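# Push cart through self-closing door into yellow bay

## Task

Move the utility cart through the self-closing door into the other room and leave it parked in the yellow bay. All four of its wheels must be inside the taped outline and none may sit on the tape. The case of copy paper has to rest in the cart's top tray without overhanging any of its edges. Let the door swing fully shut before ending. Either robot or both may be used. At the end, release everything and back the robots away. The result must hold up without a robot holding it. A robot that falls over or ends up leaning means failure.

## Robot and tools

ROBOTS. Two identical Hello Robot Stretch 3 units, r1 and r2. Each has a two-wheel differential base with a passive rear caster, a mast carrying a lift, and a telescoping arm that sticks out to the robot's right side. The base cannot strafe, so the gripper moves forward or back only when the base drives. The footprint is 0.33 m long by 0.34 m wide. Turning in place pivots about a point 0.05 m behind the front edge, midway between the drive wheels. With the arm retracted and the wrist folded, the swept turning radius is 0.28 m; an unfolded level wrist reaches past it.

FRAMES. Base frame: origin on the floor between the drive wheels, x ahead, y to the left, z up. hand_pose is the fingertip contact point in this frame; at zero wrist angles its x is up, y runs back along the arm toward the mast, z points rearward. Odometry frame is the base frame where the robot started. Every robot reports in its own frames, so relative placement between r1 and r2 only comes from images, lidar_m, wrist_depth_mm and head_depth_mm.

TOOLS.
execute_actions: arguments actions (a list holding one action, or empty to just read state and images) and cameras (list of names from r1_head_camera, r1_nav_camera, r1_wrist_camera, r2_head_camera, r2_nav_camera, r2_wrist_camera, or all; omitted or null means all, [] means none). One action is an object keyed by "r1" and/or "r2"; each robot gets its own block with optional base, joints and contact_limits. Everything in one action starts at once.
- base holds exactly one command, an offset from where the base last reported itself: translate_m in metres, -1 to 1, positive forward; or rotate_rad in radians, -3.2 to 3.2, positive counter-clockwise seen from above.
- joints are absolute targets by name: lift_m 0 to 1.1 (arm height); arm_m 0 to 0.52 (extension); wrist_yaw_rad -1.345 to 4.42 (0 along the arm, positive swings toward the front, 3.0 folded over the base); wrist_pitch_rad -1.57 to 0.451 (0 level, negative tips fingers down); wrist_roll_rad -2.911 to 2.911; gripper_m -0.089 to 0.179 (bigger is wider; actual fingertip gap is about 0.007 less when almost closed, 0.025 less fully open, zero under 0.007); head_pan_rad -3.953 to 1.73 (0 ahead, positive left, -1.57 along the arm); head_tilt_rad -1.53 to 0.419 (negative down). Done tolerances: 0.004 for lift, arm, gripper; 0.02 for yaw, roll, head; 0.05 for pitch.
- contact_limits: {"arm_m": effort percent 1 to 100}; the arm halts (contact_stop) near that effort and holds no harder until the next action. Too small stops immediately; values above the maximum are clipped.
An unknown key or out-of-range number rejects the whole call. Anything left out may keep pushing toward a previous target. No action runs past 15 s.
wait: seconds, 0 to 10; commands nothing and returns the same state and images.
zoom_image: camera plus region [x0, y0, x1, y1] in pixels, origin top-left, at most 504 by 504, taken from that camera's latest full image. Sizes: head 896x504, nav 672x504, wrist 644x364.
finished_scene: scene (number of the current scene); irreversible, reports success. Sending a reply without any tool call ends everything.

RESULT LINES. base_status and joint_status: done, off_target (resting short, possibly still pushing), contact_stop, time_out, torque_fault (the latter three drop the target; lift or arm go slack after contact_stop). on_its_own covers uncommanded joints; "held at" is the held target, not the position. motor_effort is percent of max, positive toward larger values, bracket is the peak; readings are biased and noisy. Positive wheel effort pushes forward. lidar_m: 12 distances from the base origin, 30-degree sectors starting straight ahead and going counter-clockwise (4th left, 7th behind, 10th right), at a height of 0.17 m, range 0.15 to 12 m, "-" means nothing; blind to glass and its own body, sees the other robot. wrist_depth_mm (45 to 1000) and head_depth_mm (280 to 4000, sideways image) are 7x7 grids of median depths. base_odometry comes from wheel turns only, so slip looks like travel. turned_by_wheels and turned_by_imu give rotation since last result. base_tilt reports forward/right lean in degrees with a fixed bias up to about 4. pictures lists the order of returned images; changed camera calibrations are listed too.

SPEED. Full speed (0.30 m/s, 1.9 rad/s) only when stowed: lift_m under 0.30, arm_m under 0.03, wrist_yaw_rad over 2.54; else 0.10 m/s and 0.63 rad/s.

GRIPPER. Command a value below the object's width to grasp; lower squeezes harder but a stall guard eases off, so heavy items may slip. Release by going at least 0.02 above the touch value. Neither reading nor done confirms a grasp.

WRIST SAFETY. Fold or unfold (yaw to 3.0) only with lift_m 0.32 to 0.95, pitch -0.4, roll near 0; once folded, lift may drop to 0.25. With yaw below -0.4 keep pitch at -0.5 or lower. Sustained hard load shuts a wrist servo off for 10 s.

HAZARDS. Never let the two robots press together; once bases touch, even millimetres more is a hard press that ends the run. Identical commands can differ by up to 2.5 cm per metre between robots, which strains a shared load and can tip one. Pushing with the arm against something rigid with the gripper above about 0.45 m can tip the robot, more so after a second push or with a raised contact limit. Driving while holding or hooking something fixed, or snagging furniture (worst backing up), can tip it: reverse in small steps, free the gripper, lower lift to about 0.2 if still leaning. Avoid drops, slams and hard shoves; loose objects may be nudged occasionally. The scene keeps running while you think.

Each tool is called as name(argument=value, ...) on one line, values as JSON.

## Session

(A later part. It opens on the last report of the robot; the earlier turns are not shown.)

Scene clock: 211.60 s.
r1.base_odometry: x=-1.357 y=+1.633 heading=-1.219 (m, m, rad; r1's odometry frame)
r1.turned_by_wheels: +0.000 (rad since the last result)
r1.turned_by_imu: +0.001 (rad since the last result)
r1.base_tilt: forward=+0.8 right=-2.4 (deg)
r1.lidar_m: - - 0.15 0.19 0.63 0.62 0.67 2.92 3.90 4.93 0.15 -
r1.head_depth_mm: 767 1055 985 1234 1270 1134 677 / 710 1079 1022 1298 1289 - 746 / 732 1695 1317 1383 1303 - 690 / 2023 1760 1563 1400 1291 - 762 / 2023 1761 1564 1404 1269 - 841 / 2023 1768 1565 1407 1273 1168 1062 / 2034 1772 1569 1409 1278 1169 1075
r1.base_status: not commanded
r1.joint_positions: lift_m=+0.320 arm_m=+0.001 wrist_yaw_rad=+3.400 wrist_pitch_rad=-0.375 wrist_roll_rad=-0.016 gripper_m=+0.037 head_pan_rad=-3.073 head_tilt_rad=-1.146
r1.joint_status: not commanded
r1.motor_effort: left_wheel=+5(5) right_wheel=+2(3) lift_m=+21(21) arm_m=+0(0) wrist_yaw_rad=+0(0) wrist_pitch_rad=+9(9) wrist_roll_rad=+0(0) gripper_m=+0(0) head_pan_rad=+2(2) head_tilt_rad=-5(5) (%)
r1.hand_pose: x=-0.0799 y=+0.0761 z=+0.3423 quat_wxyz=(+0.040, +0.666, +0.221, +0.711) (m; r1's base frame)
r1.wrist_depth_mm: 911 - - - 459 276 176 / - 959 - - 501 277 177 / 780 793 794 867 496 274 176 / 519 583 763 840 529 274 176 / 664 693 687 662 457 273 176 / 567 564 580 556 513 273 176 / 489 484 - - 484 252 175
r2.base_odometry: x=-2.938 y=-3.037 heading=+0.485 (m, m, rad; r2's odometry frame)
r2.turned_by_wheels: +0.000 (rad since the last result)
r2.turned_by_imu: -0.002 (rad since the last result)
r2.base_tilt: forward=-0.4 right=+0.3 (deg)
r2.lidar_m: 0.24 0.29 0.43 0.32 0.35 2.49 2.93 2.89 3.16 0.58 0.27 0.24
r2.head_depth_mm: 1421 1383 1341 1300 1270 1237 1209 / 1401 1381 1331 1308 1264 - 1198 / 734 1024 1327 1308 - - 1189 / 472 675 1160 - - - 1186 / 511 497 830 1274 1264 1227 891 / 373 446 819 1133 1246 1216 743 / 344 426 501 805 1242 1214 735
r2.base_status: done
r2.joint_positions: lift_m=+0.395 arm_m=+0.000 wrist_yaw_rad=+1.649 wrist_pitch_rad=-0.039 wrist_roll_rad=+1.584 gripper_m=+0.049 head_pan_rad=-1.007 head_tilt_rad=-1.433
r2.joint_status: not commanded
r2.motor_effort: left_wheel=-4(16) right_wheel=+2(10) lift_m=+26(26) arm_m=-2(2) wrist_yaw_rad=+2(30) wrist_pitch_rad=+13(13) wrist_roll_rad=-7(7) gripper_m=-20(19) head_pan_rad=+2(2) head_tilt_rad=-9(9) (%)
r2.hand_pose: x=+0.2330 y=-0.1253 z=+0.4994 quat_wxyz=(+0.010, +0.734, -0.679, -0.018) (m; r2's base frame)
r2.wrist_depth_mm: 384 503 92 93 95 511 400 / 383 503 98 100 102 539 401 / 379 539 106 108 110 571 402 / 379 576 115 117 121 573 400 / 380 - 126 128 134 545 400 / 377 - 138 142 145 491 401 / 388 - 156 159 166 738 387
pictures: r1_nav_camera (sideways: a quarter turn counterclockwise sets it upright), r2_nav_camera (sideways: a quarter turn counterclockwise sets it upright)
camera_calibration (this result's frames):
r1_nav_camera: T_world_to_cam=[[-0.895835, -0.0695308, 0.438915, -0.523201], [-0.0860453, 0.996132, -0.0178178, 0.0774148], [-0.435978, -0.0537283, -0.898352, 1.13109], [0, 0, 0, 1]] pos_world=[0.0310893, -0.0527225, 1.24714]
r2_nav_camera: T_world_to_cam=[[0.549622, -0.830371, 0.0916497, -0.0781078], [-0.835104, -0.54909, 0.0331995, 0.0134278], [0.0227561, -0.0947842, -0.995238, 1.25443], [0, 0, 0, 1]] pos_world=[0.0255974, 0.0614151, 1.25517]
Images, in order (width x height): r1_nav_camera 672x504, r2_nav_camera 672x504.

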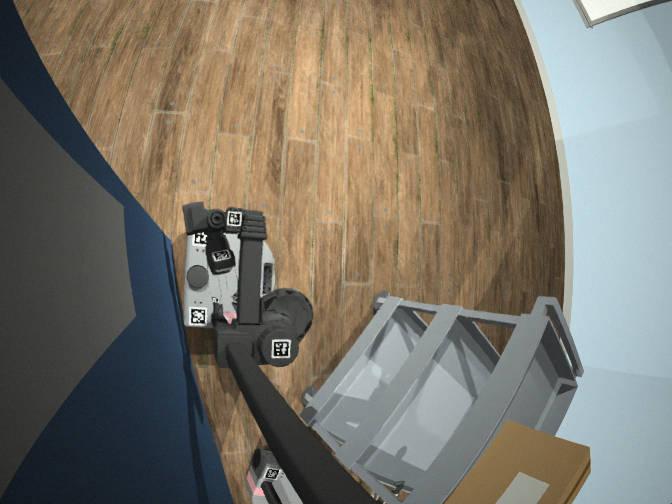

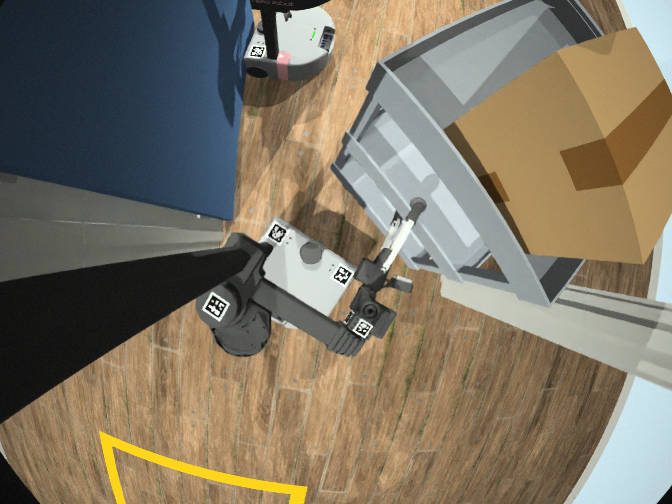

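execute_actions(actions=[{"r2":{"joints":{"gripper_m":0.16}}}], cameras=[])

execute_actions(actions=[{"r2":{"base":{"translate_m":0.07},"joints":{"wrist_yaw_rad":2.0}}}], cameras=[])

execute_actions(actions=[{"r2":{"joints":{"gripper_m":0.045}}}], cameras=[])

execute_actions(actions=[{"r2":{"base":{"translate_m":-0.35},"joints":{"head_pan_rad":-0.3,"head_tilt_rad":-1.3}}}], cameras=["r2_nav_camera","r2_wrist_camera"])

Scene clock: 216.80 s.
r1.base_odometry: x=-1.357 y=+1.633 heading=-1.219 (m, m, rad; r1's odometry frame)
r1.turned_by_wheels: +0.000 (rad since the last result)
r1.turned_by_imu: +0.001 (rad since the last result)
r1.base_tilt: forward=+0.9 right=-2.4 (deg)
r1.lidar_m: - - 0.15 0.19 0.63 0.62 0.68 2.92 3.88 4.96 0.15 -
r1.head_depth_mm: 767 1054 983 1233 1272 1136 677 / 706 1072 1019 1296 1289 - 747 / 739 1700 1323 1380 1304 - 692 / 2041 1758 1565 1402 1290 - 763 / 2043 1767 1562 1410 1279 - 841 / 2016 1763 1566 1405 1271 1167 1062 / 2052 1764 1568 1407 1275 1168 1077
r1.base_status: not commanded
r1.joint_positions: lift_m=+0.320 arm_m=+0.001 wrist_yaw_rad=+3.400 wrist_pitch_rad=-0.375 wrist_roll_rad=-0.016 gripper_m=+0.037 head_pan_rad=-3.073 head_tilt_rad=-1.146
r1.joint_status: not commanded
r1.motor_effort: left_wheel=+5(5) right_wheel=+2(2) lift_m=+21(21) arm_m=+0(0) wrist_yaw_rad=+0(1) wrist_pitch_rad=+9(9) wrist_roll_rad=+0(0) gripper_m=+1(1) head_pan_rad=+2(2) head_tilt_rad=-5(5) (%)
r1.hand_pose: x=-0.0799 y=+0.0761 z=+0.3423 quat_wxyz=(+0.040, +0.666, +0.221, +0.711) (m; r1's base frame)
r1.wrist_depth_mm: 896 - - - 464 277 176 / - 931 - - 493 278 176 / 786 784 740 869 496 274 176 / 515 585 773 834 528 275 176 / 662 680 694 661 460 274 175 / 575 563 584 557 518 273 174 / 488 482 - - 487 253 174
r2.base_odometry: x=-2.938 y=-3.037 heading=+0.485 (m, m, rad; r2's odometry frame)
r2.turned_by_wheels: +0.000 (rad since the last result)
r2.turned_by_imu: +0.000 (rad since the last result)
r2.base_tilt: forward=-0.4 right=+0.2 (deg)
r2.lidar_m: 0.24 0.28 0.43 0.32 0.35 2.48 2.92 2.89 3.14 0.58 0.27 0.24
r2.head_depth_mm: 1424 1381 1344 1300 1269 1236 1205 / 1398 1380 1336 1305 1265 - 1205 / 712 1022 1326 1310 - - 1190 / 474 680 1095 - - - 1192 / 510 484 829 1277 1256 1222 890 / 365 442 821 1126 1250 1216 744 / 336 420 488 803 1245 1213 735
r2.base_status: not commanded
r2.joint_positions: lift_m=+0.395 arm_m=+0.000 wrist_yaw_rad=+1.648 wrist_pitch_rad=-0.025 wrist_roll_rad=+1.580 gripper_m=+0.160 head_pan_rad=-1.007 head_tilt_rad=-1.433
r2.joint_status: all done
r2.motor_effort: left_wheel=-4(6) right_wheel=+3(4) lift_m=+26(26) arm_m=-2(2) wrist_yaw_rad=+2(12) wrist_pitch_rad=+9(17) wrist_roll_rad=-5(7) gripper_m=+1(98) head_pan_rad=+2(2) head_tilt_rad=-9(9) (%)
r2.hand_pose: x=+0.2334 y=-0.1254 z=+0.5029 quat_wxyz=(+0.007, +0.734, -0.679, -0.012) (m; r2's base frame)
r2.wrist_depth_mm: 372 487 87 88 89 93 413 / 369 523 93 94 96 495 406 / 369 569 100 102 103 531 409 / 371 561 109 111 113 589 412 / 366 - 120 121 124 557 410 / 359 - 134 134 138 950 405 / - - 151 149 159 953 379
pictures: none
No camera images: the call's "cameras" was empty. Leave "cameras" out to get every camera's image.

Scene clock: 218.73 s.
r1.base_odometry: x=-1.357 y=+1.633 heading=-1.219 (m, m, rad; r1's odometry frame)
r1.turned_by_wheels: +0.000 (rad since the last result)
r1.turned_by_imu: +0.000 (rad since the last result)
r1.base_tilt: forward=+0.7 right=-2.5 (deg)
r1.lidar_m: - - 0.15 0.19 0.63 0.62 0.68 2.91 3.87 4.95 0.15 -
r1.head_depth_mm: 767 1050 985 1233 1269 1134 677 / 707 1076 1019 1295 1290 - 746 / 737 1717 1321 1382 1309 - 691 / 2032 1767 1566 1397 1286 - 764 / 2017 1769 1566 1399 1271 - 841 / 2020 1766 1565 1402 1273 1168 1059 / 2028 1776 1558 1404 1270 1167 1070
r1.base_status: not commanded
r1.joint_positions: lift_m=+0.320 arm_m=+0.001 wrist_yaw_rad=+3.400 wrist_pitch_rad=-0.375 wrist_roll_rad=-0.016 gripper_m=+0.037 head_pan_rad=-3.073 head_tilt_rad=-1.146
r1.joint_status: not commanded
r1.motor_effort: left_wheel=+5(4) right_wheel=+3(2) lift_m=+21(21) arm_m=+0(0) wrist_yaw_rad=+0(1) wrist_pitch_rad=+9(9) wrist_roll_rad=+0(0) gripper_m=-1(2) head_pan_rad=+2(2) head_tilt_rad=-5(5) (%)
r1.hand_pose: x=-0.0799 y=+0.0761 z=+0.3423 quat_wxyz=(+0.040, +0.666, +0.221, +0.711) (m; r1's base frame)
r1.wrist_depth_mm: 901 - - - 465 276 177 / - 933 - - 497 275 176 / 774 779 765 801 505 278 176 / 513 590 758 841 532 275 176 / 657 685 672 676 454 275 176 / 564 567 584 564 517 272 175 / 488 486 - - 484 252 174
r2.base_odometry: x=-2.876 y=-3.005 heading=+0.485 (m, m, rad; r2's odometry frame)
r2.turned_by_wheels: +0.000 (rad since the last result)
r2.turned_by_imu: +0.000 (rad since the last result)
r2.base_tilt: forward=-0.3 right=+0.2 (deg)
r2.lidar_m: 0.17 0.20 0.49 0.35 0.34 2.51 2.99 2.96 3.11 0.31 0.19 0.17
r2.head_depth_mm: 1410 1382 1345 1304 1272 1236 1202 / 655 1358 1345 1298 1257 - 1197 / 488 510 1319 - - - 1192 / 330 437 830 1276 - - 898 / 310 399 496 1138 1259 1223 874 / 293 355 451 800 1238 1221 820 / - 319 423 731 1237 1210 820
r2.base_status: done
r2.joint_positions: lift_m=+0.395 arm_m=+0.000 wrist_yaw_rad=+1.998 wrist_pitch_rad=-0.025 wrist_roll_rad=+1.580 gripper_m=+0.160 head_pan_rad=-1.007 head_tilt_rad=-1.433
r2.joint_status: all done
r2.motor_effort: left_wheel=-4(7) right_wheel=+3(7) lift_m=+26(26) arm_m=-2(2) wrist_yaw_rad=+2(3) wrist_pitch_rad=+9(9) wrist_roll_rad=-5(5) gripper_m=+1(0) head_pan_rad=+2(3) head_tilt_rad=-9(9) (%)
r2.hand_pose: x=+0.2112 y=-0.0393 z=+0.5030 quat_wxyz=(+0.009, +0.841, -0.541, -0.010) (m; r2's base frame)
r2.wrist_depth_mm: - - - - - - - / - - - - - - - / - - - - - - - / - - 46 47 47 48 48 / - 52 53 54 56 57 58 / - 66 68 70 72 73 325 / - - 93 97 101 108 538
pictures: none
No camera images: the call's "cameras" was empty. Leave "cameras" out to get every camera's image.

Scene clock: 220.37 s.
r1.base_odometry: x=-1.357 y=+1.633 heading=-1.219 (m, m, rad; r1's odometry frame)
r1.turned_by_wheels: +0.000 (rad since the last result)
r1.turned_by_imu: +0.000 (rad since the last result)
r1.base_tilt: forward=+0.9 right=-2.5 (deg)
r1.lidar_m: - - 0.15 0.19 0.63 0.62 0.68 2.91 3.88 4.95 0.15 -
r1.head_depth_mm: 766 1051 984 1235 1269 1135 677 / 704 1072 1018 1297 1288 - 746 / 740 1694 1322 1377 1309 - 693 / 2019 1763 1561 1403 1288 - 763 / 2029 1774 1567 1403 1268 - 843 / 2035 1772 1557 1409 1274 1172 1061 / 2032 1765 1566 1407 1277 1167 1074
r1.base_status: not commanded
r1.joint_positions: lift_m=+0.320 arm_m=+0.001 wrist_yaw_rad=+3.400 wrist_pitch_rad=-0.375 wrist_roll_rad=-0.016 gripper_m=+0.037 head_pan_rad=-3.073 head_tilt_rad=-1.146
r1.joint_status: not commanded
r1.motor_effort: left_wheel=+5(5) right_wheel=+2(2) lift_m=+22(21) arm_m=+0(0) wrist_yaw_rad=+0(1) wrist_pitch_rad=+9(9) wrist_roll_rad=+0(0) gripper_m=+0(0) head_pan_rad=+2(2) head_tilt_rad=-5(5) (%)
r1.hand_pose: x=-0.0799 y=+0.0761 z=+0.3423 quat_wxyz=(+0.040, +0.666, +0.221, +0.711) (m; r1's base frame)
r1.wrist_depth_mm: 902 - - - 465 276 177 / - 937 - - 496 277 176 / 770 794 753 815 501 277 176 / 514 592 768 836 533 275 176 / 669 687 694 669 459 275 175 / 564 564 584 557 523 272 175 / 485 488 - - 486 252 174
r2.base_odometry: x=-2.876 y=-3.005 heading=+0.485 (m, m, rad; r2's odometry frame)
r2.turned_by_wheels: +0.000 (rad since the last result)
r2.turned_by_imu: +0.000 (rad since the last result)
r2.base_tilt: forward=-0.3 right=+0.2 (deg)
r2.lidar_m: 0.17 0.20 0.49 0.35 0.34 2.51 2.98 2.96 3.13 0.32 0.19 0.17
r2.head_depth_mm: 1411 1390 1346 1305 1276 1233 1207 / 658 1355 1338 1305 1261 - 1194 / 487 511 1315 - - - 1191 / 332 441 829 1282 - - 900 / 307 402 503 1132 1253 1225 872 / 295 358 454 804 1243 1215 820 / - 323 429 741 1239 1212 818
r2.base_status: not commanded
r2.joint_positions: lift_m=+0.395 arm_m=+0.000 wrist_yaw_rad=+2.009 wrist_pitch_rad=-0.033 wrist_roll_rad=+1.580 gripper_m=+0.047 head_pan_rad=-1.007 head_tilt_rad=-1.433
r2.joint_status: all done
r2.motor_effort: left_wheel=-3(4) right_wheel=+6(7) lift_m=+26(26) arm_m=-2(2) wrist_yaw_rad=-9(11) wrist_pitch_rad=+11(13) wrist_roll_rad=-6(5) gripper_m=-40(98) head_pan_rad=+3(3) head_tilt_rad=-9(9) (%)
r2.hand_pose: x=+0.2098 y=-0.0369 z=+0.5009 quat_wxyz=(+0.012, +0.844, -0.537, -0.013) (m; r2's base frame)
r2.wrist_depth_mm: - - - - - - - / - - - - - - - / - - - - - - 46 / - 48 49 49 50 51 52 / - 57 58 60 61 63 333 / - 73 75 77 80 81 571 / - 232 104 109 114 242 528
pictures: none
No camera images: the call's "cameras" was empty. Leave "cameras" out to get every camera's image.

Scene clock: 224.90 s.
r1.base_odometry: x=-1.357 y=+1.633 heading=-1.219 (m, m, rad; r1's odometry frame)
r1.turned_by_wheels: +0.000 (rad since the last result)
r1.turned_by_imu: +0.001 (rad since the last result)
r1.base_tilt: forward=+0.8 right=-2.4 (deg)
r1.lidar_m: - - 0.15 0.19 0.69 0.66 2.78 2.92 3.88 4.94 0.15 -
r1.head_depth_mm: 2025 1768 1559 1252 1269 1134 676 / 2036 1752 1556 1405 1284 - 747 / 2019 1758 1558 1398 1305 - 692 / 2024 1768 1560 1402 1291 - 764 / 2030 1765 1570 1404 1276 - 842 / 2025 1770 1555 1407 1274 1163 1062 / 2034 1769 1567 1407 1275 1167 1072
r1.base_status: not commanded
r1.joint_positions: lift_m=+0.320 arm_m=+0.001 wrist_yaw_rad=+3.400 wrist_pitch_rad=-0.375 wrist_roll_rad=-0.016 gripper_m=+0.037 head_pan_rad=-3.073 head_tilt_rad=-1.146
r1.joint_status: not commanded
r1.motor_effort: left_wheel=+4(5) right_wheel=+2(2) lift_m=+21(21) arm_m=+0(0) wrist_yaw_rad=+0(0) wrist_pitch_rad=+9(9) wrist_roll_rad=+0(0) gripper_m=+0(1) head_pan_rad=+2(2) head_tilt_rad=-5(5) (%)
r1.hand_pose: x=-0.0799 y=+0.0761 z=+0.3423 quat_wxyz=(+0.040, +0.666, +0.221, +0.711) (m; r1's base frame)
r1.wrist_depth_mm: 863 - - - 473 278 177 / 932 - - - 505 277 177 / 840 782 748 - 495 276 176 / 843 636 846 840 533 276 176 / 684 647 692 679 458 274 174 / 577 571 583 556 517 273 175 / 487 482 - - 493 251 175
r2.base_odometry: x=-3.186 y=-3.168 heading=+0.485 (m, m, rad; r2's odometry frame)
r2.turned_by_wheels: +0.000 (rad since the last result)
r2.turned_by_imu: -0.001 (rad since the last result)
r2.base_tilt: forward=-0.4 right=+0.1 (deg)
r2.lidar_m: 0.20 0.22 0.32 0.31 1.61 2.37 2.66 2.64 2.86 2.62 0.25 0.20
r2.head_depth_mm: 291 353 473 1314 1275 1210 1157 / 292 348 468 859 1281 - 1154 / 290 345 461 842 1287 - 1138 / 288 341 456 837 1261 - - / 582 543 516 823 1244 - - / 585 551 518 635 1255 1196 - / 584 543 504 1294 1249 1169 1140
r2.base_status: done
r2.joint_positions: lift_m=+0.395 arm_m=+0.000 wrist_yaw_rad=+1.894 wrist_pitch_rad=-0.029 wrist_roll_rad=+1.571 gripper_m=+0.049 head_pan_rad=-0.307 head_tilt_rad=-1.296
r2.joint_status: all done
r2.on_its_own: wrist_yaw_rad is held at +1.897, not at your +2.000, by its stall guard, which is not easing now
r2.motor_effort: left_wheel=-2(23) right_wheel=-1(25) lift_m=+26(26) arm_m=+1(2) wrist_yaw_rad=+4(63) wrist_pitch_rad=+10(11) wrist_roll_rad=+0(6) gripper_m=-24(40) head_pan_rad=+3(33) head_tilt_rad=-2(14) (%)
r2.hand_pose: x=+0.2208 y=-0.0637 z=+0.5020 quat_wxyz=(+0.012, +0.812, -0.584, -0.008) (m; r2's base frame)
r2.wrist_depth_mm: 373 456 77 78 79 80 408 / 373 488 83 84 86 88 411 / 374 487 91 92 94 497 411 / 374 - 100 102 103 484 407 / - - 111 113 115 809 386 / - - 125 127 129 781 357 / 955 954 147 146 153 733 579
pictures: r2_nav_camera (sideways: a quarter turn counterclockwise sets it upright), r2_wrist_camera
camera_calibration (this result's frames):
r2_nav_camera: T_world_to_cam=[[0.934536, -0.274353, 0.226657, -0.256249], [-0.289377, -0.956565, 0.035283, 0.00738027], [0.207132, -0.0985627, -0.973335, 1.22497], [0, 0, 0, 1]] pos_world=[-0.0121214, 0.0574934, 1.25013]
r2_wrist_camera: T_world_to_cam=[[-0.0297912, -0.0322238, -0.999037, 0.506031], [-0.428156, 0.903557, -0.0163765, 0.20906], [0.903214, 0.427255, -0.0407148, 0.0133007], [0, 0, 0, 1]] pos_world=[0.0925722, -0.178274, 0.509509]
Images, in order (width x height): r2_nav_camera 672x504, r2_wrist_camera 644x364.

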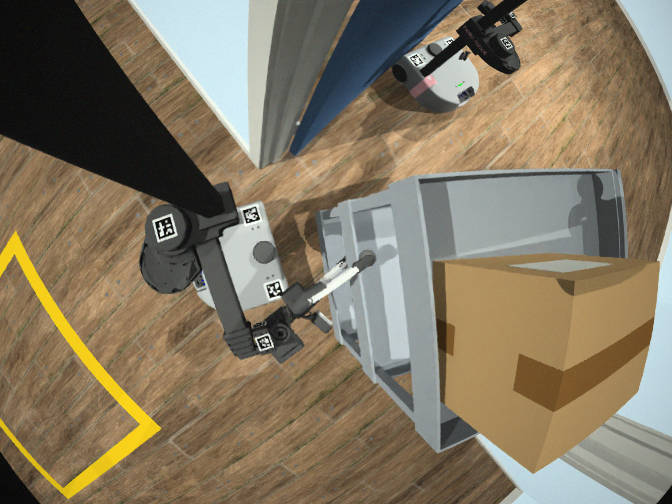

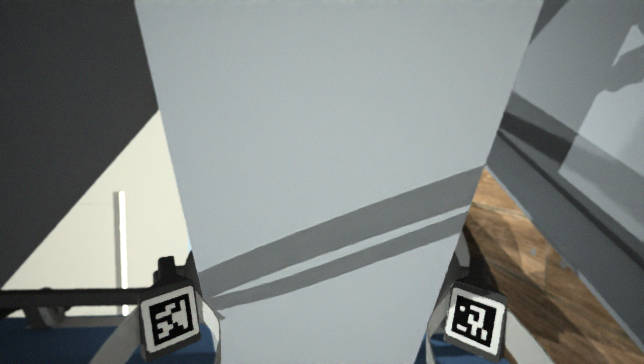

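execute_actions(actions=[{"r2":{"base":{"translate_m":-0.9},"joints":{"head_pan_rad":-1.5,"head_tilt_rad":-1.45}}}], cameras=["r2_nav_camera"])

Scene clock: 236.40 s.
r1.base_odometry: x=-1.357 y=+1.633 heading=-1.219 (m, m, rad; r1's odometry frame)
r1.turned_by_wheels: +0.000 (rad since the last result)
r1.turned_by_imu: +0.002 (rad since the last result)
r1.base_tilt: forward=+0.9 right=-2.4 (deg)
r1.lidar_m: - - 0.15 0.19 1.24 1.21 2.77 2.92 3.87 4.96 0.15 -
r1.head_depth_mm: 2016 1762 1554 1399 1270 1135 678 / 2014 1758 1562 1404 1286 - 746 / 2021 1771 1553 1400 1308 - 692 / 2041 1753 1559 1407 1286 - 763 / 2031 1764 1564 1408 1269 - 839 / 2029 1759 1567 1401 1278 1164 1062 / 2035 1762 1566 1401 1277 1169 1075
r1.base_status: not commanded
r1.joint_positions: lift_m=+0.320 arm_m=+0.001 wrist_yaw_rad=+3.400 wrist_pitch_rad=-0.375 wrist_roll_rad=-0.016 gripper_m=+0.037 head_pan_rad=-3.073 head_tilt_rad=-1.146
r1.joint_status: not commanded
r1.motor_effort: left_wheel=+4(4) right_wheel=+2(2) lift_m=+22(21) arm_m=+0(0) wrist_yaw_rad=+0(0) wrist_pitch_rad=+9(9) wrist_roll_rad=+0(0) gripper_m=+0(1) head_pan_rad=+2(2) head_tilt_rad=-5(5) (%)
r1.hand_pose: x=-0.0799 y=+0.0761 z=+0.3423 quat_wxyz=(+0.040, +0.666, +0.221, +0.711) (m; r1's base frame)
r1.wrist_depth_mm: 913 - - - 464 277 177 / - - - - 499 277 176 / - - - - 497 278 176 / 853 884 833 847 532 276 176 / 688 683 692 662 454 275 176 / 573 566 589 561 510 273 175 / 488 479 - - 485 251 174
r2.base_odometry: x=-3.982 y=-3.587 heading=+0.485 (m, m, rad; r2's odometry frame)
r2.turned_by_wheels: +0.000 (rad since the last result)
r2.turned_by_imu: -0.003 (rad since the last result)
r2.base_tilt: forward=-0.5 right=+0.3 (deg)
r2.lidar_m: 0.18 0.18 1.12 1.71 1.84 1.99 1.82 1.80 1.95 2.97 0.33 0.21
r2.head_depth_mm: 1418 1381 1342 1306 1278 1241 1205 / 1415 1374 1337 1297 1277 - 1202 / 1412 1368 1329 - - - - / 1405 1363 1327 - - 1225 1193 / 1396 1353 1321 1282 1250 1221 1193 / 1382 1352 1315 1148 1236 1210 1182 / 1388 1349 815 792 779 1208 1172
r2.base_status: done
r2.joint_positions: lift_m=+0.395 arm_m=+0.000 wrist_yaw_rad=+1.783 wrist_pitch_rad=-0.037 wrist_roll_rad=+1.571 gripper_m=+0.049 head_pan_rad=-1.493 head_tilt_rad=-1.433
r2.joint_status: all done
r2.on_its_own: wrist_yaw_rad is held at +1.803, not at your +2.000, by its stall guard, which is not easing now; wrist_yaw_rad is at rest, and its effort (+23) is outside its rest range (-12 to +12)
r2.motor_effort: left_wheel=-4(16) right_wheel=+1(14) lift_m=+26(26) arm_m=+1(1) wrist_yaw_rad=+23(35) wrist_pitch_rad=+13(13) wrist_roll_rad=-1(1) gripper_m=-21(24) head_pan_rad=-3(40) head_tilt_rad=-9(25) (%)
r2.hand_pose: x=+0.2281 y=-0.0911 z=+0.4999 quat_wxyz=(+0.015, +0.778, -0.628, -0.011) (m; r2's base frame)
r2.wrist_depth_mm: 377 577 122 124 127 577 403 / 381 578 125 127 130 573 404 / 379 580 128 130 132 573 402 / 376 581 131 133 136 577 406 / 378 584 134 136 139 576 403 / 379 963 137 140 142 499 402 / 933 941 141 143 147 725 372
pictures: r2_nav_camera (sideways: a quarter turn counterclockwise sets it upright)
camera_calibration (this result's frames):
r2_nav_camera: T_world_to_cam=[[0.0976891, -0.990965, 0.0918952, -0.0756706], [-0.994923, -0.0950002, 0.0332038, 0.0143971], [-0.0241738, -0.0946723, -0.995215, 1.25469], [0, 0, 0, 1]] pos_world=[0.0520468, 0.0451653, 1.25516]
Images, in order (width x height): r2_nav_camera 672x504.

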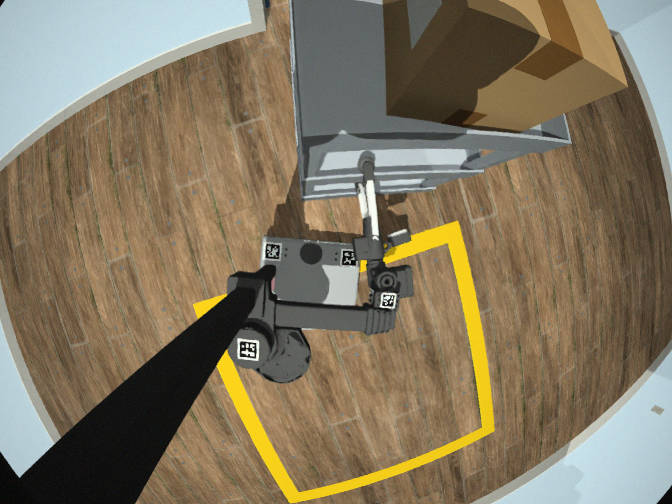

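execute_actions(actions=[{"r2":{"base":{"translate_m":-0.97},"joints":{"head_pan_rad":-0.3,"head_tilt_rad":-1.1,"wrist_yaw_rad":1.72}},"r1":{"base":{"translate_m":-1}}}], cameras=[])

execute_actions(actions=[{"r2":{"joints":{"gripper_m":0.16}},"r1":{"base":{"translate_m":-0.15}}}], cameras=[])

execute_actions(actions=[{"r2":{"base":{"translate_m":-0.45},"joints":{"lift_m":0.39}},"r1":{"base":{"translate_m":-0.4},"joints":{"head_pan_rad":0.5}}}], cameras=["r2_nav_camera","r1_nav_camera","r2_wrist_camera"])

Scene clock: 250.90 s.
r1.base_odometry: x=-1.702 y=+2.572 heading=-1.219 (m, m, rad; r1's odometry frame)
r1.turned_by_wheels: +0.000 (rad since the last result)
r1.turned_by_imu: -0.002 (rad since the last result)
r1.base_tilt: forward=+0.9 right=-2.5 (deg)
r1.lidar_m: 2.90 1.10 0.74 0.70 0.78 1.04 1.84 1.89 2.52 4.96 4.27 3.02
r1.head_depth_mm: 1761 1752 1546 1398 1268 1135 1074 / 1785 1756 1549 1397 1286 - 1072 / 1785 1756 1554 1397 1303 - 1059 / 1787 1749 1549 1398 1285 - 1057 / 1799 1756 1555 1410 1273 - 1061 / 1815 1759 1556 1400 1274 1173 1064 / 1821 1772 1568 1399 1272 1168 1072
r1.base_status: done
r1.joint_positions: lift_m=+0.320 arm_m=+0.001 wrist_yaw_rad=+3.400 wrist_pitch_rad=-0.375 wrist_roll_rad=-0.016 gripper_m=+0.037 head_pan_rad=-3.064 head_tilt_rad=-1.149
r1.joint_status: not commanded
r1.motor_effort: left_wheel=+1(29) right_wheel=-2(7) lift_m=+21(21) arm_m=+0(0) wrist_yaw_rad=-1(1) wrist_pitch_rad=+9(9) wrist_roll_rad=+0(0) gripper_m=-1(1) head_pan_rad=-4(32) head_tilt_rad=-4(16) (%)
r1.hand_pose: x=-0.0800 y=+0.0761 z=+0.3424 quat_wxyz=(+0.040, +0.666, +0.221, +0.711) (m; r1's base frame)
r1.wrist_depth_mm: 859 810 760 736 664 609 584 / 952 880 835 783 712 652 631 / - - 890 865 777 701 674 / 883 861 848 838 778 759 724 / 694 683 697 667 668 651 639 / 571 562 585 555 533 546 539 / 488 480 - - 488 474 459
r2.base_odometry: x=-4.840 y=-4.039 heading=+0.485 (m, m, rad; r2's odometry frame)
r2.turned_by_wheels: +0.000 (rad since the last result)
r2.turned_by_imu: -0.003 (rad since the last result)
r2.base_tilt: forward=-0.4 right=+0.3 (deg)
r2.lidar_m: 0.15 0.27 1.85 1.47 1.47 1.13 0.90 0.89 0.97 1.47 0.41 0.19
r2.head_depth_mm: 338 415 589 1461 1333 1222 1122 / 325 362 498 890 1311 1212 - / 324 323 430 545 1187 1237 - / 322 298 375 492 806 1196 - / 320 312 415 530 502 1158 - / 331 403 570 536 501 1195 1119 / 393 592 593 541 1282 1192 1106
r2.base_status: done
r2.joint_positions: lift_m=+0.395 arm_m=+0.000 wrist_yaw_rad=+1.708 wrist_pitch_rad=-0.037 wrist_roll_rad=+1.568 gripper_m=+0.049 head_pan_rad=-0.307 head_tilt_rad=-1.100
r2.joint_status: all done
r2.on_its_own: wrist_yaw_rad is at rest, and its effort (+15) is outside its rest range (-12 to +12)
r2.motor_effort: left_wheel=-1(11) right_wheel=+0(12) lift_m=+26(26) arm_m=+1(1) wrist_yaw_rad=+15(28) wrist_pitch_rad=+13(13) wrist_roll_rad=+1(1) gripper_m=-20(22) head_pan_rad=+2(40) head_tilt_rad=+0(24) (%)
r2.hand_pose: x=+0.2314 y=-0.1099 z=+0.4998 quat_wxyz=(+0.016, +0.754, -0.657, -0.011) (m; r2's base frame)
r2.wrist_depth_mm: 378 - 158 159 - 523 401 / 376 579 154 156 662 551 403 / 378 580 150 152 156 572 402 / 378 586 147 148 152 584 405 / 382 574 143 145 149 571 402 / 381 543 140 142 145 542 402 / 380 504 137 139 142 513 402
pictures: none
No camera images: the call's "cameras" was empty. Leave "cameras" out to get every camera's image.

Scene clock: 253.57 s.
r1.base_odometry: x=-1.754 y=+2.713 heading=-1.219 (m, m, rad; r1's odometry frame)
r1.turned_by_wheels: +0.000 (rad since the last result)
r1.turned_by_imu: +0.000 (rad since the last result)
r1.base_tilt: forward=+1.0 right=-2.4 (deg)
r1.lidar_m: 3.03 1.11 0.79 0.75 0.77 1.03 1.69 1.75 2.32 4.98 4.46 3.17
r1.head_depth_mm: 1622 1751 1549 1394 1269 1136 1070 / 1636 1753 1561 1394 1287 - 1073 / 1649 1746 1560 1399 1306 - 1059 / 1650 1749 1558 1403 1289 - 1060 / 1660 1764 1565 1404 1266 - 1059 / 1671 1749 1558 1403 1280 1168 1061 / 1672 1759 1560 1405 1271 1169 1078
r1.base_status: done
r1.joint_positions: lift_m=+0.320 arm_m=+0.001 wrist_yaw_rad=+3.400 wrist_pitch_rad=-0.375 wrist_roll_rad=-0.016 gripper_m=+0.037 head_pan_rad=-3.064 head_tilt_rad=-1.149
r1.joint_status: not commanded
r1.motor_effort: left_wheel=+1(3) right_wheel=+0(5) lift_m=+21(21) arm_m=+0(0) wrist_yaw_rad=+1(1) wrist_pitch_rad=+9(9) wrist_roll_rad=+0(0) gripper_m=-2(1) head_pan_rad=-4(4) head_tilt_rad=-3(4) (%)
r1.hand_pose: x=-0.0800 y=+0.0761 z=+0.3424 quat_wxyz=(+0.040, +0.666, +0.221, +0.711) (m; r1's base frame)
r1.wrist_depth_mm: 870 795 770 737 655 646 616 / 956 883 842 804 732 690 662 / - - 900 856 785 744 697 / 892 866 833 838 817 759 734 / 687 669 695 677 660 649 637 / 567 565 580 555 536 552 541 / 491 483 - - 488 477 458
r2.base_odometry: x=-4.840 y=-4.039 heading=+0.485 (m, m, rad; r2's odometry frame)
r2.turned_by_wheels: +0.000 (rad since the last result)
r2.turned_by_imu: +0.000 (rad since the last result)
r2.base_tilt: forward=-0.3 right=+0.2 (deg)
r2.lidar_m: 0.15 0.27 1.85 1.48 1.46 1.13 0.90 0.89 0.97 1.48 0.41 0.19
r2.head_depth_mm: 336 413 584 1439 1329 1215 1123 / 325 360 495 878 1311 1218 - / 324 321 427 541 1182 1241 - / 323 298 372 494 805 1196 - / 320 313 417 531 502 1162 - / 331 404 569 537 501 1197 1116 / 393 593 593 541 1282 1192 1103
r2.base_status: not commanded
r2.joint_positions: lift_m=+0.395 arm_m=+0.000 wrist_yaw_rad=+1.720 wrist_pitch_rad=-0.025 wrist_roll_rad=+1.569 gripper_m=+0.160 head_pan_rad=-0.307 head_tilt_rad=-1.100
r2.joint_status: all done
r2.motor_effort: left_wheel=+0(2) right_wheel=+0(6) lift_m=+26(26) arm_m=+0(1) wrist_yaw_rad=-1(14) wrist_pitch_rad=+9(14) wrist_roll_rad=+0(1) gripper_m=+0(97) head_pan_rad=+3(3) head_tilt_rad=+0(0) (%)
r2.hand_pose: x=+0.2313 y=-0.1068 z=+0.5028 quat_wxyz=(+0.011, +0.758, -0.652, -0.007) (m; r2's base frame)
r2.wrist_depth_mm: 367 - 154 156 159 526 411 / 372 560 151 151 155 562 412 / 369 561 148 148 152 585 411 / 371 569 144 146 148 594 412 / 370 594 141 142 145 589 410 / 363 672 138 140 142 676 400 / - - 136 137 139 641 376
pictures: none
No camera images: the call's "cameras" was empty. Leave "cameras" out to get every camera's image.

Scene clock: 259.23 s.
r1.base_odometry: x=-1.891 y=+3.088 heading=-1.219 (m, m, rad; r1's odometry frame)
r1.turned_by_wheels: +0.000 (rad since the last result)
r1.turned_by_imu: -0.001 (rad since the last result)
r1.base_tilt: forward=+0.9 right=-2.4 (deg)
r1.lidar_m: 3.30 1.09 0.77 0.74 0.76 1.01 1.30 1.34 1.78 4.40 5.07 3.59
r1.head_depth_mm: 1990 1747 1560 1397 1271 1160 1069 / 2010 1752 1551 1396 1265 1163 1089 / 1935 1750 1554 1393 1274 1159 - / 1632 1722 1561 1397 1268 1179 - / 1314 1546 1565 1401 1273 1195 - / 1106 1268 1478 1400 1270 1178 - / 957 1062 1215 1351 1270 1167 -
r1.base_status: done
r1.joint_positions: lift_m=+0.320 arm_m=+0.001 wrist_yaw_rad=+3.400 wrist_pitch_rad=-0.375 wrist_roll_rad=-0.016 gripper_m=+0.037 head_pan_rad=+0.493 head_tilt_rad=-1.149
r1.joint_status: all done
r1.motor_effort: left_wheel=+1(3) right_wheel=-1(4) lift_m=+21(21) arm_m=+0(0) wrist_yaw_rad=+0(0) wrist_pitch_rad=+9(9) wrist_roll_rad=+0(0) gripper_m=+0(1) head_pan_rad=+5(65) head_tilt_rad=-4(4) (%)
r1.hand_pose: x=-0.0800 y=+0.0761 z=+0.3424 quat_wxyz=(+0.040, +0.666, +0.221, +0.711) (m; r1's base frame)
r1.wrist_depth_mm: 846 788 759 707 652 640 600 / 924 867 804 771 723 680 640 / - 962 896 839 759 747 685 / 869 866 839 833 788 775 736 / 681 685 693 666 651 646 658 / 573 563 580 564 534 547 541 / 485 488 - - 486 472 464
r2.base_odometry: x=-5.238 y=-4.249 heading=+0.485 (m, m, rad; r2's odometry frame)
r2.turned_by_wheels: +0.000 (rad since the last result)
r2.turned_by_imu: -0.002 (rad since the last result)
r2.base_tilt: forward=-0.5 right=+0.1 (deg)
r2.lidar_m: 0.60 2.35 1.63 1.30 1.27 0.60 0.48 0.48 0.52 0.78 3.48 0.72
r2.head_depth_mm: 2102 1833 1635 1465 1328 1218 1124 / 2112 1824 1623 1460 1327 1216 - / 1965 1764 1613 1452 1322 1242 - / 765 1110 1374 1454 1333 1206 - / 699 1126 1342 1404 1310 1202 - / 662 1084 1017 1320 1300 1197 1115 / 732 684 1040 1416 1300 1190 1103
r2.base_status: done
r2.joint_positions: lift_m=+0.390 arm_m=+0.000 wrist_yaw_rad=+1.720 wrist_pitch_rad=-0.025 wrist_roll_rad=+1.569 gripper_m=+0.160 head_pan_rad=-0.307 head_tilt_rad=-1.100
r2.joint_status: all done
r2.motor_effort: left_wheel=+0(8) right_wheel=+0(5) lift_m=+23(21) arm_m=+1(1) wrist_yaw_rad=-1(0) wrist_pitch_rad=+9(9) wrist_roll_rad=+0(0) gripper_m=+0(1) head_pan_rad=+3(2) head_tilt_rad=-1(0) (%)
r2.hand_pose: x=+0.2313 y=-0.1068 z=+0.4982 quat_wxyz=(+0.011, +0.758, -0.652, -0.007) (m; r2's base frame)
r2.wrist_depth_mm: 588 579 - 600 - 622 577 / 586 572 - 582 992 607 574 / 583 567 - 571 - 590 573 / - 545 - 562 929 579 572 / - - - - - 775 577 / - - - - - 945 565 / - - - - - 941 526
pictures: r1_nav_camera (sideways: a quarter turn counterclockwise sets it upright), r2_nav_camera (sideways: a quarter turn counterclockwise sets it upright), r2_wrist_camera
camera_calibration (this result's frames):
r1_nav_camera: T_world_to_cam=[[0.789075, 0.432836, 0.435906, -0.52956], [0.488429, -0.87242, -0.0178765, 0.0739869], [0.372556, 0.227015, -0.899815, 1.12806], [0, 0, 0, 1]] pos_world=[-0.0385386, 0.0376744, 1.2472]
r2_nav_camera: T_world_to_cam=[[0.874355, -0.255633, 0.412498, -0.497908], [-0.296517, -0.954306, 0.0371131, 0.00503192], [0.384162, -0.154763, -0.910202, 1.14194], [0, 0, 0, 1]] pos_world=[-0.00184942, 0.05425, 1.2446]
r2_wrist_camera: T_world_to_cam=[[-0.0304971, -0.0281335, -0.999139, 0.501807], [-0.26548, 0.963928, -0.0190387, 0.222561], [0.963634, 0.26467, -0.0368659, -0.0111992], [0, 0, 0, 1]] pos_world=[0.0851811, -0.197452, 0.5052]
Images, in order (width x height): r1_nav_camera 672x504, r2_nav_camera 672x504, r2_wrist_camera 644x364.

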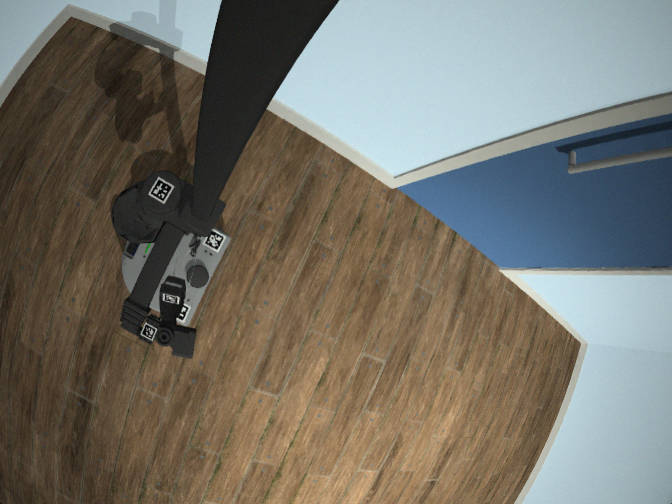

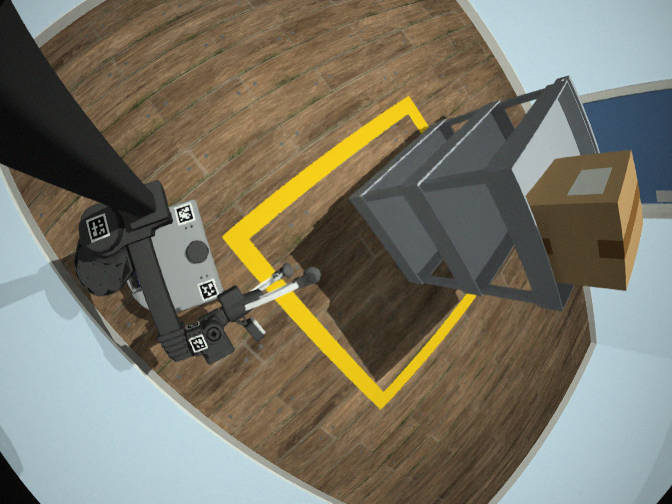

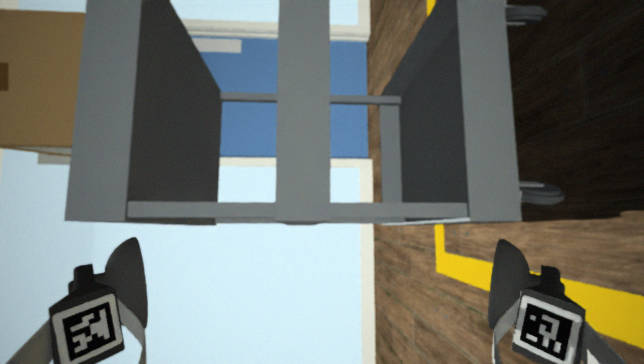

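execute_actions(actions=[{"r2":{"base":{"translate_m":0.47}}}], cameras=[])

execute_actions(actions=[{"r2":{"joints":{"gripper_m":0.045}}}], cameras=[])

execute_actions(actions=[{"r2":{"base":{"translate_m":-0.2}}}], cameras=[])

execute_actions(actions=[{"r2":{"joints":{"gripper_m":0.16}}}], cameras=[])

execute_actions(actions=[{"r2":{"base":{"translate_m":-0.37}}}], cameras=["r2_nav_camera"])

Scene clock: 269.03 s.
r1.base_odometry: x=-1.891 y=+3.088 heading=-1.219 (m, m, rad; r1's odometry frame)
r1.turned_by_wheels: +0.000 (rad since the last result)
r1.turned_by_imu: +0.001 (rad since the last result)
r1.base_tilt: forward=+0.8 right=-2.5 (deg)
r1.lidar_m: 3.30 1.09 0.77 0.74 0.76 1.01 1.30 1.33 1.77 4.39 5.05 3.59
r1.head_depth_mm: 2013 1760 1552 1396 1270 1162 1069 / 2003 1753 1558 1398 1269 1166 1090 / 1923 1739 1550 1399 1269 1167 - / 1632 1726 1556 1397 1270 1178 - / 1318 1550 1564 1406 1273 1196 - / 1104 1265 1478 1399 1270 1181 - / 954 1064 1213 1359 1269 1164 -
r1.base_status: not commanded
r1.joint_positions: lift_m=+0.320 arm_m=+0.001 wrist_yaw_rad=+3.400 wrist_pitch_rad=-0.375 wrist_roll_rad=-0.016 gripper_m=+0.037 head_pan_rad=+0.493 head_tilt_rad=-1.149
r1.joint_status: not commanded
r1.motor_effort: left_wheel=+2(1) right_wheel=-1(0) lift_m=+21(21) arm_m=+0(0) wrist_yaw_rad=+0(0) wrist_pitch_rad=+9(9) wrist_roll_rad=+0(0) gripper_m=+0(0) head_pan_rad=+5(5) head_tilt_rad=-4(5) (%)
r1.hand_pose: x=-0.0800 y=+0.0761 z=+0.3424 quat_wxyz=(+0.040, +0.666, +0.221, +0.711) (m; r1's base frame)
r1.wrist_depth_mm: 846 801 749 715 660 632 597 / 946 869 802 772 708 688 648 / - 929 894 826 775 721 692 / 863 884 850 831 796 769 723 / 688 680 689 672 664 656 645 / 568 564 583 562 530 547 542 / 486 487 - - 489 478 464
r2.base_odometry: x=-4.823 y=-4.030 heading=+0.485 (m, m, rad; r2's odometry frame)
r2.turned_by_wheels: +0.000 (rad since the last result)
r2.turned_by_imu: +0.003 (rad since the last result)
r2.base_tilt: forward=-0.3 right=+0.3 (deg)
r2.lidar_m: 0.15 0.22 1.86 1.48 1.47 1.16 0.92 0.91 0.99 1.51 0.35 0.16
r2.head_depth_mm: 328 369 531 1443 1333 1220 1123 / 325 322 448 811 1310 1217 - / 324 297 382 513 1092 1242 - / 323 290 337 472 512 1182 - / 321 299 397 525 495 1074 - / 326 384 567 537 495 1198 1120 / 376 566 594 536 1275 1190 1104
r2.base_status: done
r2.joint_positions: lift_m=+0.390 arm_m=+0.000 wrist_yaw_rad=+1.720 wrist_pitch_rad=-0.025 wrist_roll_rad=+1.569 gripper_m=+0.160 head_pan_rad=-0.307 head_tilt_rad=-1.100
r2.joint_status: not commanded
r2.motor_effort: left_wheel=-1(8) right_wheel=+0(6) lift_m=+23(23) arm_m=+1(1) wrist_yaw_rad=+0(0) wrist_pitch_rad=+8(8) wrist_roll_rad=+1(0) gripper_m=+0(0) head_pan_rad=+3(3) head_tilt_rad=-1(0) (%)
r2.hand_pose: x=+0.2313 y=-0.1068 z=+0.4982 quat_wxyz=(+0.011, +0.758, -0.652, -0.007) (m; r2's base frame)
r2.wrist_depth_mm: 375 - 134 135 139 515 406 / 377 574 130 132 135 543 406 / 377 570 128 129 133 587 404 / 376 568 125 127 129 583 407 / 378 601 122 124 127 588 403 / 368 665 120 122 125 670 393 / - - 117 120 122 608 370
pictures: none
No camera images: the call's "cameras" was empty. Leave "cameras" out to get every camera's image.

Scene clock: 270.77 s.
r1.base_odometry: x=-1.891 y=+3.088 heading=-1.219 (m, m, rad; r1's odometry frame)
r1.turned_by_wheels: +0.000 (rad since the last result)
r1.turned_by_imu: +0.000 (rad since the last result)
r1.base_tilt: forward=+0.8 right=-2.5 (deg)
r1.lidar_m: 3.28 1.09 0.77 0.74 0.76 1.01 1.30 1.33 1.77 4.41 5.08 3.60
r1.head_depth_mm: 2002 1740 1559 1405 1272 1160 1069 / 2010 1752 1555 1396 1267 1159 1092 / 1925 1752 1557 1400 1270 1164 - / 1628 1727 1554 1403 1263 1180 - / 1319 1552 1553 1402 1268 1194 - / 1107 1266 1474 1403 1269 1176 - / 954 1067 1217 1353 1271 1168 -
r1.base_status: not commanded
r1.joint_positions: lift_m=+0.320 arm_m=+0.001 wrist_yaw_rad=+3.400 wrist_pitch_rad=-0.375 wrist_roll_rad=-0.016 gripper_m=+0.037 head_pan_rad=+0.493 head_tilt_rad=-1.149
r1.joint_status: not commanded
r1.motor_effort: left_wheel=+2(1) right_wheel=+0(0) lift_m=+21(21) arm_m=+0(0) wrist_yaw_rad=+0(1) wrist_pitch_rad=+9(9) wrist_roll_rad=+0(0) gripper_m=+0(0) head_pan_rad=+5(5) head_tilt_rad=-4(4) (%)
r1.hand_pose: x=-0.0800 y=+0.0761 z=+0.3424 quat_wxyz=(+0.040, +0.666, +0.221, +0.711) (m; r1's base frame)
r1.wrist_depth_mm: 848 779 748 719 660 638 600 / 953 887 823 769 707 673 656 / - 943 879 819 769 731 695 / 879 849 856 842 794 766 730 / 694 675 690 663 659 656 646 / 567 564 581 555 531 544 541 / 486 484 - - 488 477 462
r2.base_odometry: x=-4.823 y=-4.030 heading=+0.485 (m, m, rad; r2's odometry frame)
r2.turned_by_wheels: +0.000 (rad since the last result)
r2.turned_by_imu: +0.000 (rad since the last result)
r2.base_tilt: forward=-0.4 right=+0.3 (deg)
r2.lidar_m: 0.15 0.23 1.86 1.48 1.47 1.16 0.92 0.91 0.99 1.51 0.37 0.17
r2.head_depth_mm: 329 385 546 1445 1336 1220 1125 / 325 337 469 839 1313 1220 - / 323 301 400 523 1147 1238 - / 323 293 353 474 741 1192 - / 321 301 402 524 497 1155 - / 326 389 569 537 495 1197 1115 / 381 574 594 535 1286 1195 1101
r2.base_status: not commanded
r2.joint_positions: lift_m=+0.390 arm_m=+0.000 wrist_yaw_rad=+1.711 wrist_pitch_rad=-0.012 wrist_roll_rad=+1.573 gripper_m=+0.046 head_pan_rad=-0.307 head_tilt_rad=-1.100
r2.joint_status: all done
r2.motor_effort: left_wheel=-2(5) right_wheel=+1(13) lift_m=+23(23) arm_m=+1(1) wrist_yaw_rad=+12(12) wrist_pitch_rad=+4(8) wrist_roll_rad=-2(2) gripper_m=-26(98) head_pan_rad=+3(2) head_tilt_rad=+0(0) (%)
r2.hand_pose: x=+0.2321 y=-0.1091 z=+0.5015 quat_wxyz=(+0.004, +0.755, -0.656, -0.004) (m; r2's base frame)
r2.wrist_depth_mm: 366 - 144 145 148 804 415 / 366 548 140 142 144 576 414 / 368 555 137 138 141 602 412 / 366 554 135 135 138 601 414 / 368 554 131 133 135 600 413 / 369 479 128 130 131 543 411 / 358 - 126 127 129 528 410
pictures: none
No camera images: the call's "cameras" was empty. Leave "cameras" out to get every camera's image.

Scene clock: 273.90 s.
r1.base_odometry: x=-1.891 y=+3.088 heading=-1.219 (m, m, rad; r1's odometry frame)
r1.turned_by_wheels: +0.000 (rad since the last result)
r1.turned_by_imu: +0.000 (rad since the last result)
r1.base_tilt: forward=+0.9 right=-2.5 (deg)
r1.lidar_m: 3.31 1.09 0.77 0.74 0.76 1.01 1.30 1.34 1.78 4.38 5.06 3.60
r1.head_depth_mm: 1998 1753 1545 1392 1266 1160 1071 / 2013 1746 1559 1401 1269 1159 1090 / 1927 1755 1557 1399 1271 1164 - / 1625 1727 1555 1401 1273 1179 - / 1318 1551 1556 1401 1274 1192 - / 1104 1265 1478 1405 1270 1176 - / 952 1068 1214 1356 1270 1162 -
r1.base_status: not commanded
r1.joint_positions: lift_m=+0.320 arm_m=+0.001 wrist_yaw_rad=+3.400 wrist_pitch_rad=-0.375 wrist_roll_rad=-0.016 gripper_m=+0.037 head_pan_rad=+0.493 head_tilt_rad=-1.149
r1.joint_status: not commanded
r1.motor_effort: left_wheel=+2(1) right_wheel=+0(1) lift_m=+21(21) arm_m=+0(0) wrist_yaw_rad=+0(0) wrist_pitch_rad=+9(9) wrist_roll_rad=+0(0) gripper_m=-2(2) head_pan_rad=+5(5) head_tilt_rad=-4(4) (%)
r1.hand_pose: x=-0.0800 y=+0.0761 z=+0.3424 quat_wxyz=(+0.040, +0.666, +0.221, +0.711) (m; r1's base frame)
r1.wrist_depth_mm: 843 797 753 713 657 632 606 / 928 851 802 786 726 681 646 / - 942 898 839 768 733 683 / 881 847 849 839 801 773 719 / 698 685 677 666 655 658 645 / 577 561 579 555 533 543 539 / 492 487 - - 484 472 460
r2.base_odometry: x=-5.000 y=-4.123 heading=+0.485 (m, m, rad; r2's odometry frame)
r2.turned_by_wheels: +0.000 (rad since the last result)
r2.turned_by_imu: -0.001 (rad since the last result)
r2.base_tilt: forward=-0.3 right=+0.1 (deg)
r2.lidar_m: 0.15 0.23 1.76 1.40 1.39 0.92 0.73 0.73 0.79 1.20 0.42 0.19
r2.head_depth_mm: 338 417 603 1462 1335 1222 1122 / 326 361 498 888 1323 1214 - / 324 320 428 542 1202 1241 - / 322 297 370 486 807 1192 - / 321 298 396 524 502 1160 - / 325 378 560 537 495 1196 1116 / 366 528 592 535 1275 1195 1104
r2.base_status: done
r2.joint_positions: lift_m=+0.390 arm_m=+0.000 wrist_yaw_rad=+1.719 wrist_pitch_rad=-0.022 wrist_roll_rad=+1.575 gripper_m=+0.049 head_pan_rad=-0.307 head_tilt_rad=-1.100
r2.joint_status: not commanded
r2.motor_effort: left_wheel=+0(10) right_wheel=-2(21) lift_m=+25(25) arm_m=+1(1) wrist_yaw_rad=+2(16) wrist_pitch_rad=+7(8) wrist_roll_rad=-3(3) gripper_m=-22(26) head_pan_rad=+2(2) head_tilt_rad=-1(0) (%)
r2.hand_pose: x=+0.2315 y=-0.1070 z=+0.4988 quat_wxyz=(+0.007, +0.758, -0.653, -0.009) (m; r2's base frame)
r2.wrist_depth_mm: 375 - 155 157 - 510 402 / 373 566 152 154 699 552 407 / 374 569 148 150 154 583 405 / 376 568 145 146 149 577 405 / 374 571 141 143 146 586 405 / 375 526 138 140 142 548 405 / 375 492 135 137 139 519 404
pictures: none
No camera images: the call's "cameras" was empty. Leave "cameras" out to get every camera's image.

Scene clock: 275.77 s.
r1.base_odometry: x=-1.891 y=+3.088 heading=-1.219 (m, m, rad; r1's odometry frame)
r1.turned_by_wheels: +0.000 (rad since the last result)
r1.turned_by_imu: +0.000 (rad since the last result)
r1.base_tilt: forward=+0.9 right=-2.4 (deg)
r1.lidar_m: 3.31 1.09 0.78 0.74 0.76 1.01 1.30 1.33 1.77 4.40 5.08 3.59
r1.head_depth_mm: 1998 1743 1550 1393 1266 1162 1069 / 2003 1763 1552 1399 1269 1159 1090 / 1915 1759 1557 1400 1272 1164 - / 1636 1727 1561 1394 1268 1176 - / 1317 1550 1560 1401 1274 1191 - / 1108 1266 1476 1406 1274 1176 - / 956 1066 1215 1351 1270 1166 -
r1.base_status: not commanded
r1.joint_positions: lift_m=+0.320 arm_m=+0.001 wrist_yaw_rad=+3.400 wrist_pitch_rad=-0.375 wrist_roll_rad=-0.016 gripper_m=+0.037 head_pan_rad=+0.493 head_tilt_rad=-1.149
r1.joint_status: not commanded
r1.motor_effort: left_wheel=+2(1) right_wheel=+0(0) lift_m=+21(21) arm_m=+0(0) wrist_yaw_rad=+0(0) wrist_pitch_rad=+9(9) wrist_roll_rad=+0(0) gripper_m=-2(0) head_pan_rad=+5(5) head_tilt_rad=-3(4) (%)
r1.hand_pose: x=-0.0800 y=+0.0761 z=+0.3424 quat_wxyz=(+0.040, +0.666, +0.221, +0.711) (m; r1's base frame)
r1.wrist_depth_mm: 833 796 740 712 662 632 599 / 916 863 820 775 712 678 647 / - 940 870 858 783 729 690 / 869 868 833 840 790 774 740 / 681 689 681 668 654 640 643 / 564 563 579 552 530 548 540 / 490 485 - - 490 468 467
r2.base_odometry: x=-5.000 y=-4.123 heading=+0.485 (m, m, rad; r2's odometry frame)
r2.turned_by_wheels: +0.000 (rad since the last result)
r2.turned_by_imu: +0.000 (rad since the last result)
r2.base_tilt: forward=-0.5 right=+0.2 (deg)
r2.lidar_m: 0.15 0.23 1.76 1.40 1.39 0.92 0.73 0.73 0.79 1.20 0.42 0.19
r2.head_depth_mm: 338 416 602 1465 1333 1221 1120 / 325 360 497 885 1327 1213 - / 324 320 427 541 1197 1244 - / 323 297 370 485 802 1195 - / 321 297 396 524 501 1162 - / 325 378 559 537 494 1199 1120 / 366 527 593 535 1262 1193 1101
r2.base_status: not commanded
r2.joint_positions: lift_m=+0.390 arm_m=+0.000 wrist_yaw_rad=+1.722 wrist_pitch_rad=-0.025 wrist_roll_rad=+1.575 gripper_m=+0.160 head_pan_rad=-0.307 head_tilt_rad=-1.100
r2.joint_status: all done
r2.motor_effort: left_wheel=+0(2) right_wheel=+0(5) lift_m=+25(25) arm_m=+1(1) wrist_yaw_rad=-2(3) wrist_pitch_rad=+9(15) wrist_roll_rad=-3(3) gripper_m=+1(97) head_pan_rad=+3(3) head_tilt_rad=-1(1) (%)
r2.hand_pose: x=+0.2313 y=-0.1064 z=+0.4979 quat_wxyz=(+0.009, +0.758, -0.652, -0.010) (m; r2's base frame)
r2.wrist_depth_mm: 378 - 155 157 - 516 403 / 375 577 151 153 714 548 406 / 379 573 148 149 772 579 404 / 374 572 144 146 149 585 405 / 375 605 140 142 146 574 407 / 367 691 137 139 142 668 394 / - - 135 137 140 611 371
pictures: none
No camera images: the call's "cameras" was empty. Leave "cameras" out to get every camera's image.

Scene clock: 280.63 s.
r1.base_odometry: x=-1.891 y=+3.088 heading=-1.219 (m, m, rad; r1's odometry frame)
r1.turned_by_wheels: +0.000 (rad since the last result)
r1.turned_by_imu: +0.001 (rad since the last result)
r1.base_tilt: forward=+0.8 right=-2.5 (deg)
r1.lidar_m: 3.31 1.09 0.77 0.74 0.76 1.01 1.30 1.33 1.78 4.42 5.03 3.60
r1.head_depth_mm: 2002 1748 1551 1401 1268 1163 1072 / 1995 1754 1553 1398 1268 1164 1088 / 1921 1744 1552 1398 1271 1156 - / 1628 1725 1556 1401 1274 1177 - / 1315 1556 1557 1401 1273 1189 - / 1105 1262 1472 1403 1269 1178 - / 954 1065 1216 1343 1269 1165 -
r1.base_status: not commanded
r1.joint_positions: lift_m=+0.320 arm_m=+0.001 wrist_yaw_rad=+3.400 wrist_pitch_rad=-0.375 wrist_roll_rad=-0.016 gripper_m=+0.037 head_pan_rad=+0.493 head_tilt_rad=-1.149
r1.joint_status: not commanded
r1.motor_effort: left_wheel=+2(1) right_wheel=+0(0) lift_m=+21(21) arm_m=+0(0) wrist_yaw_rad=+0(0) wrist_pitch_rad=+9(9) wrist_roll_rad=+1(0) gripper_m=-1(0) head_pan_rad=+5(4) head_tilt_rad=-4(4) (%)
r1.hand_pose: x=-0.0800 y=+0.0761 z=+0.3424 quat_wxyz=(+0.040, +0.666, +0.221, +0.711) (m; r1's base frame)
r1.wrist_depth_mm: 832 808 735 709 663 631 604 / 924 869 800 772 709 675 643 / - 959 906 843 775 741 696 / 870 865 845 822 806 766 726 / 689 697 689 666 659 646 650 / 567 571 586 552 540 543 533 / 483 486 - - 487 473 463
r2.base_odometry: x=-5.327 y=-4.296 heading=+0.485 (m, m, rad; r2's odometry frame)
r2.turned_by_wheels: +0.000 (rad since the last result)
r2.turned_by_imu: -0.001 (rad since the last result)
r2.base_tilt: forward=-0.3 right=+0.2 (deg)
r2.lidar_m: 0.52 2.45 1.58 1.26 1.02 0.49 0.39 0.38 0.42 0.63 2.90 0.63
r2.head_depth_mm: 2115 1837 1633 1460 1333 1220 1127 / 2086 1824 1633 1454 1328 1221 - / 759 1726 1591 1455 1323 1238 - / 676 1097 1336 1411 1330 1207 - / 634 1074 1019 1310 1307 1204 - / 602 648 998 1187 1304 1198 1110 / 704 627 983 1398 1302 1194 1102
r2.base_status: done
r2.joint_positions: lift_m=+0.390 arm_m=+0.000 wrist_yaw_rad=+1.722 wrist_pitch_rad=-0.025 wrist_roll_rad=+1.575 gripper_m=+0.160 head_pan_rad=-0.307 head_tilt_rad=-1.100
r2.joint_status: not commanded
r2.motor_effort: left_wheel=+1(8) right_wheel=+0(4) lift_m=+25(25) arm_m=+1(1) wrist_yaw_rad=-2(1) wrist_pitch_rad=+9(9) wrist_roll_rad=-3(3) gripper_m=+1(0) head_pan_rad=+2(3) head_tilt_rad=+0(0) (%)
r2.hand_pose: x=+0.2313 y=-0.1064 z=+0.4980 quat_wxyz=(+0.009, +0.758, -0.652, -0.010) (m; r2's base frame)
r2.wrist_depth_mm: 517 577 - 526 - 544 575 / 486 574 - 508 929 530 572 / 475 571 - 499 - 515 581 / 464 573 - 489 - 504 567 / 457 558 - 476 - 494 547 / - - - - - 948 557 / - - - - - 950 524
pictures: r2_nav_camera (sideways: a quarter turn counterclockwise sets it upright)
camera_calibration (this result's frames):
r2_nav_camera: T_world_to_cam=[[0.874252, -0.255457, 0.412825, -0.498334], [-0.296387, -0.954347, 0.0371152, 0.00502845], [0.384497, -0.154804, -0.910054, 1.14174], [0, 0, 0, 1]] pos_world=[-0.00183791, 0.0542426, 1.24459]
Images, in order (width x height): r2_nav_camera 672x504.

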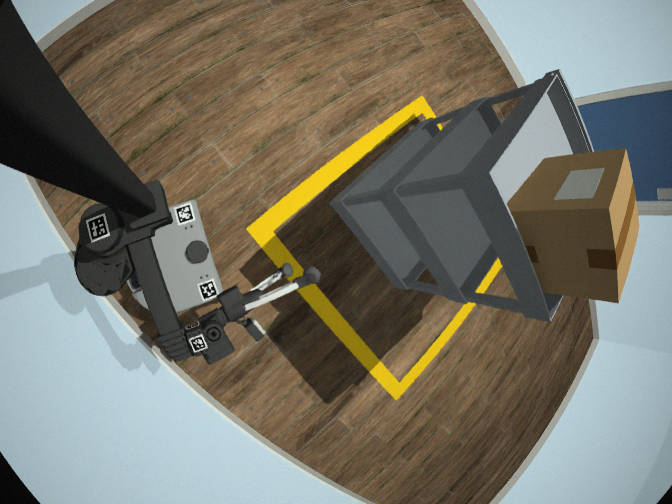

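finished_scene(scene=1)

The scene is finished: the task was done.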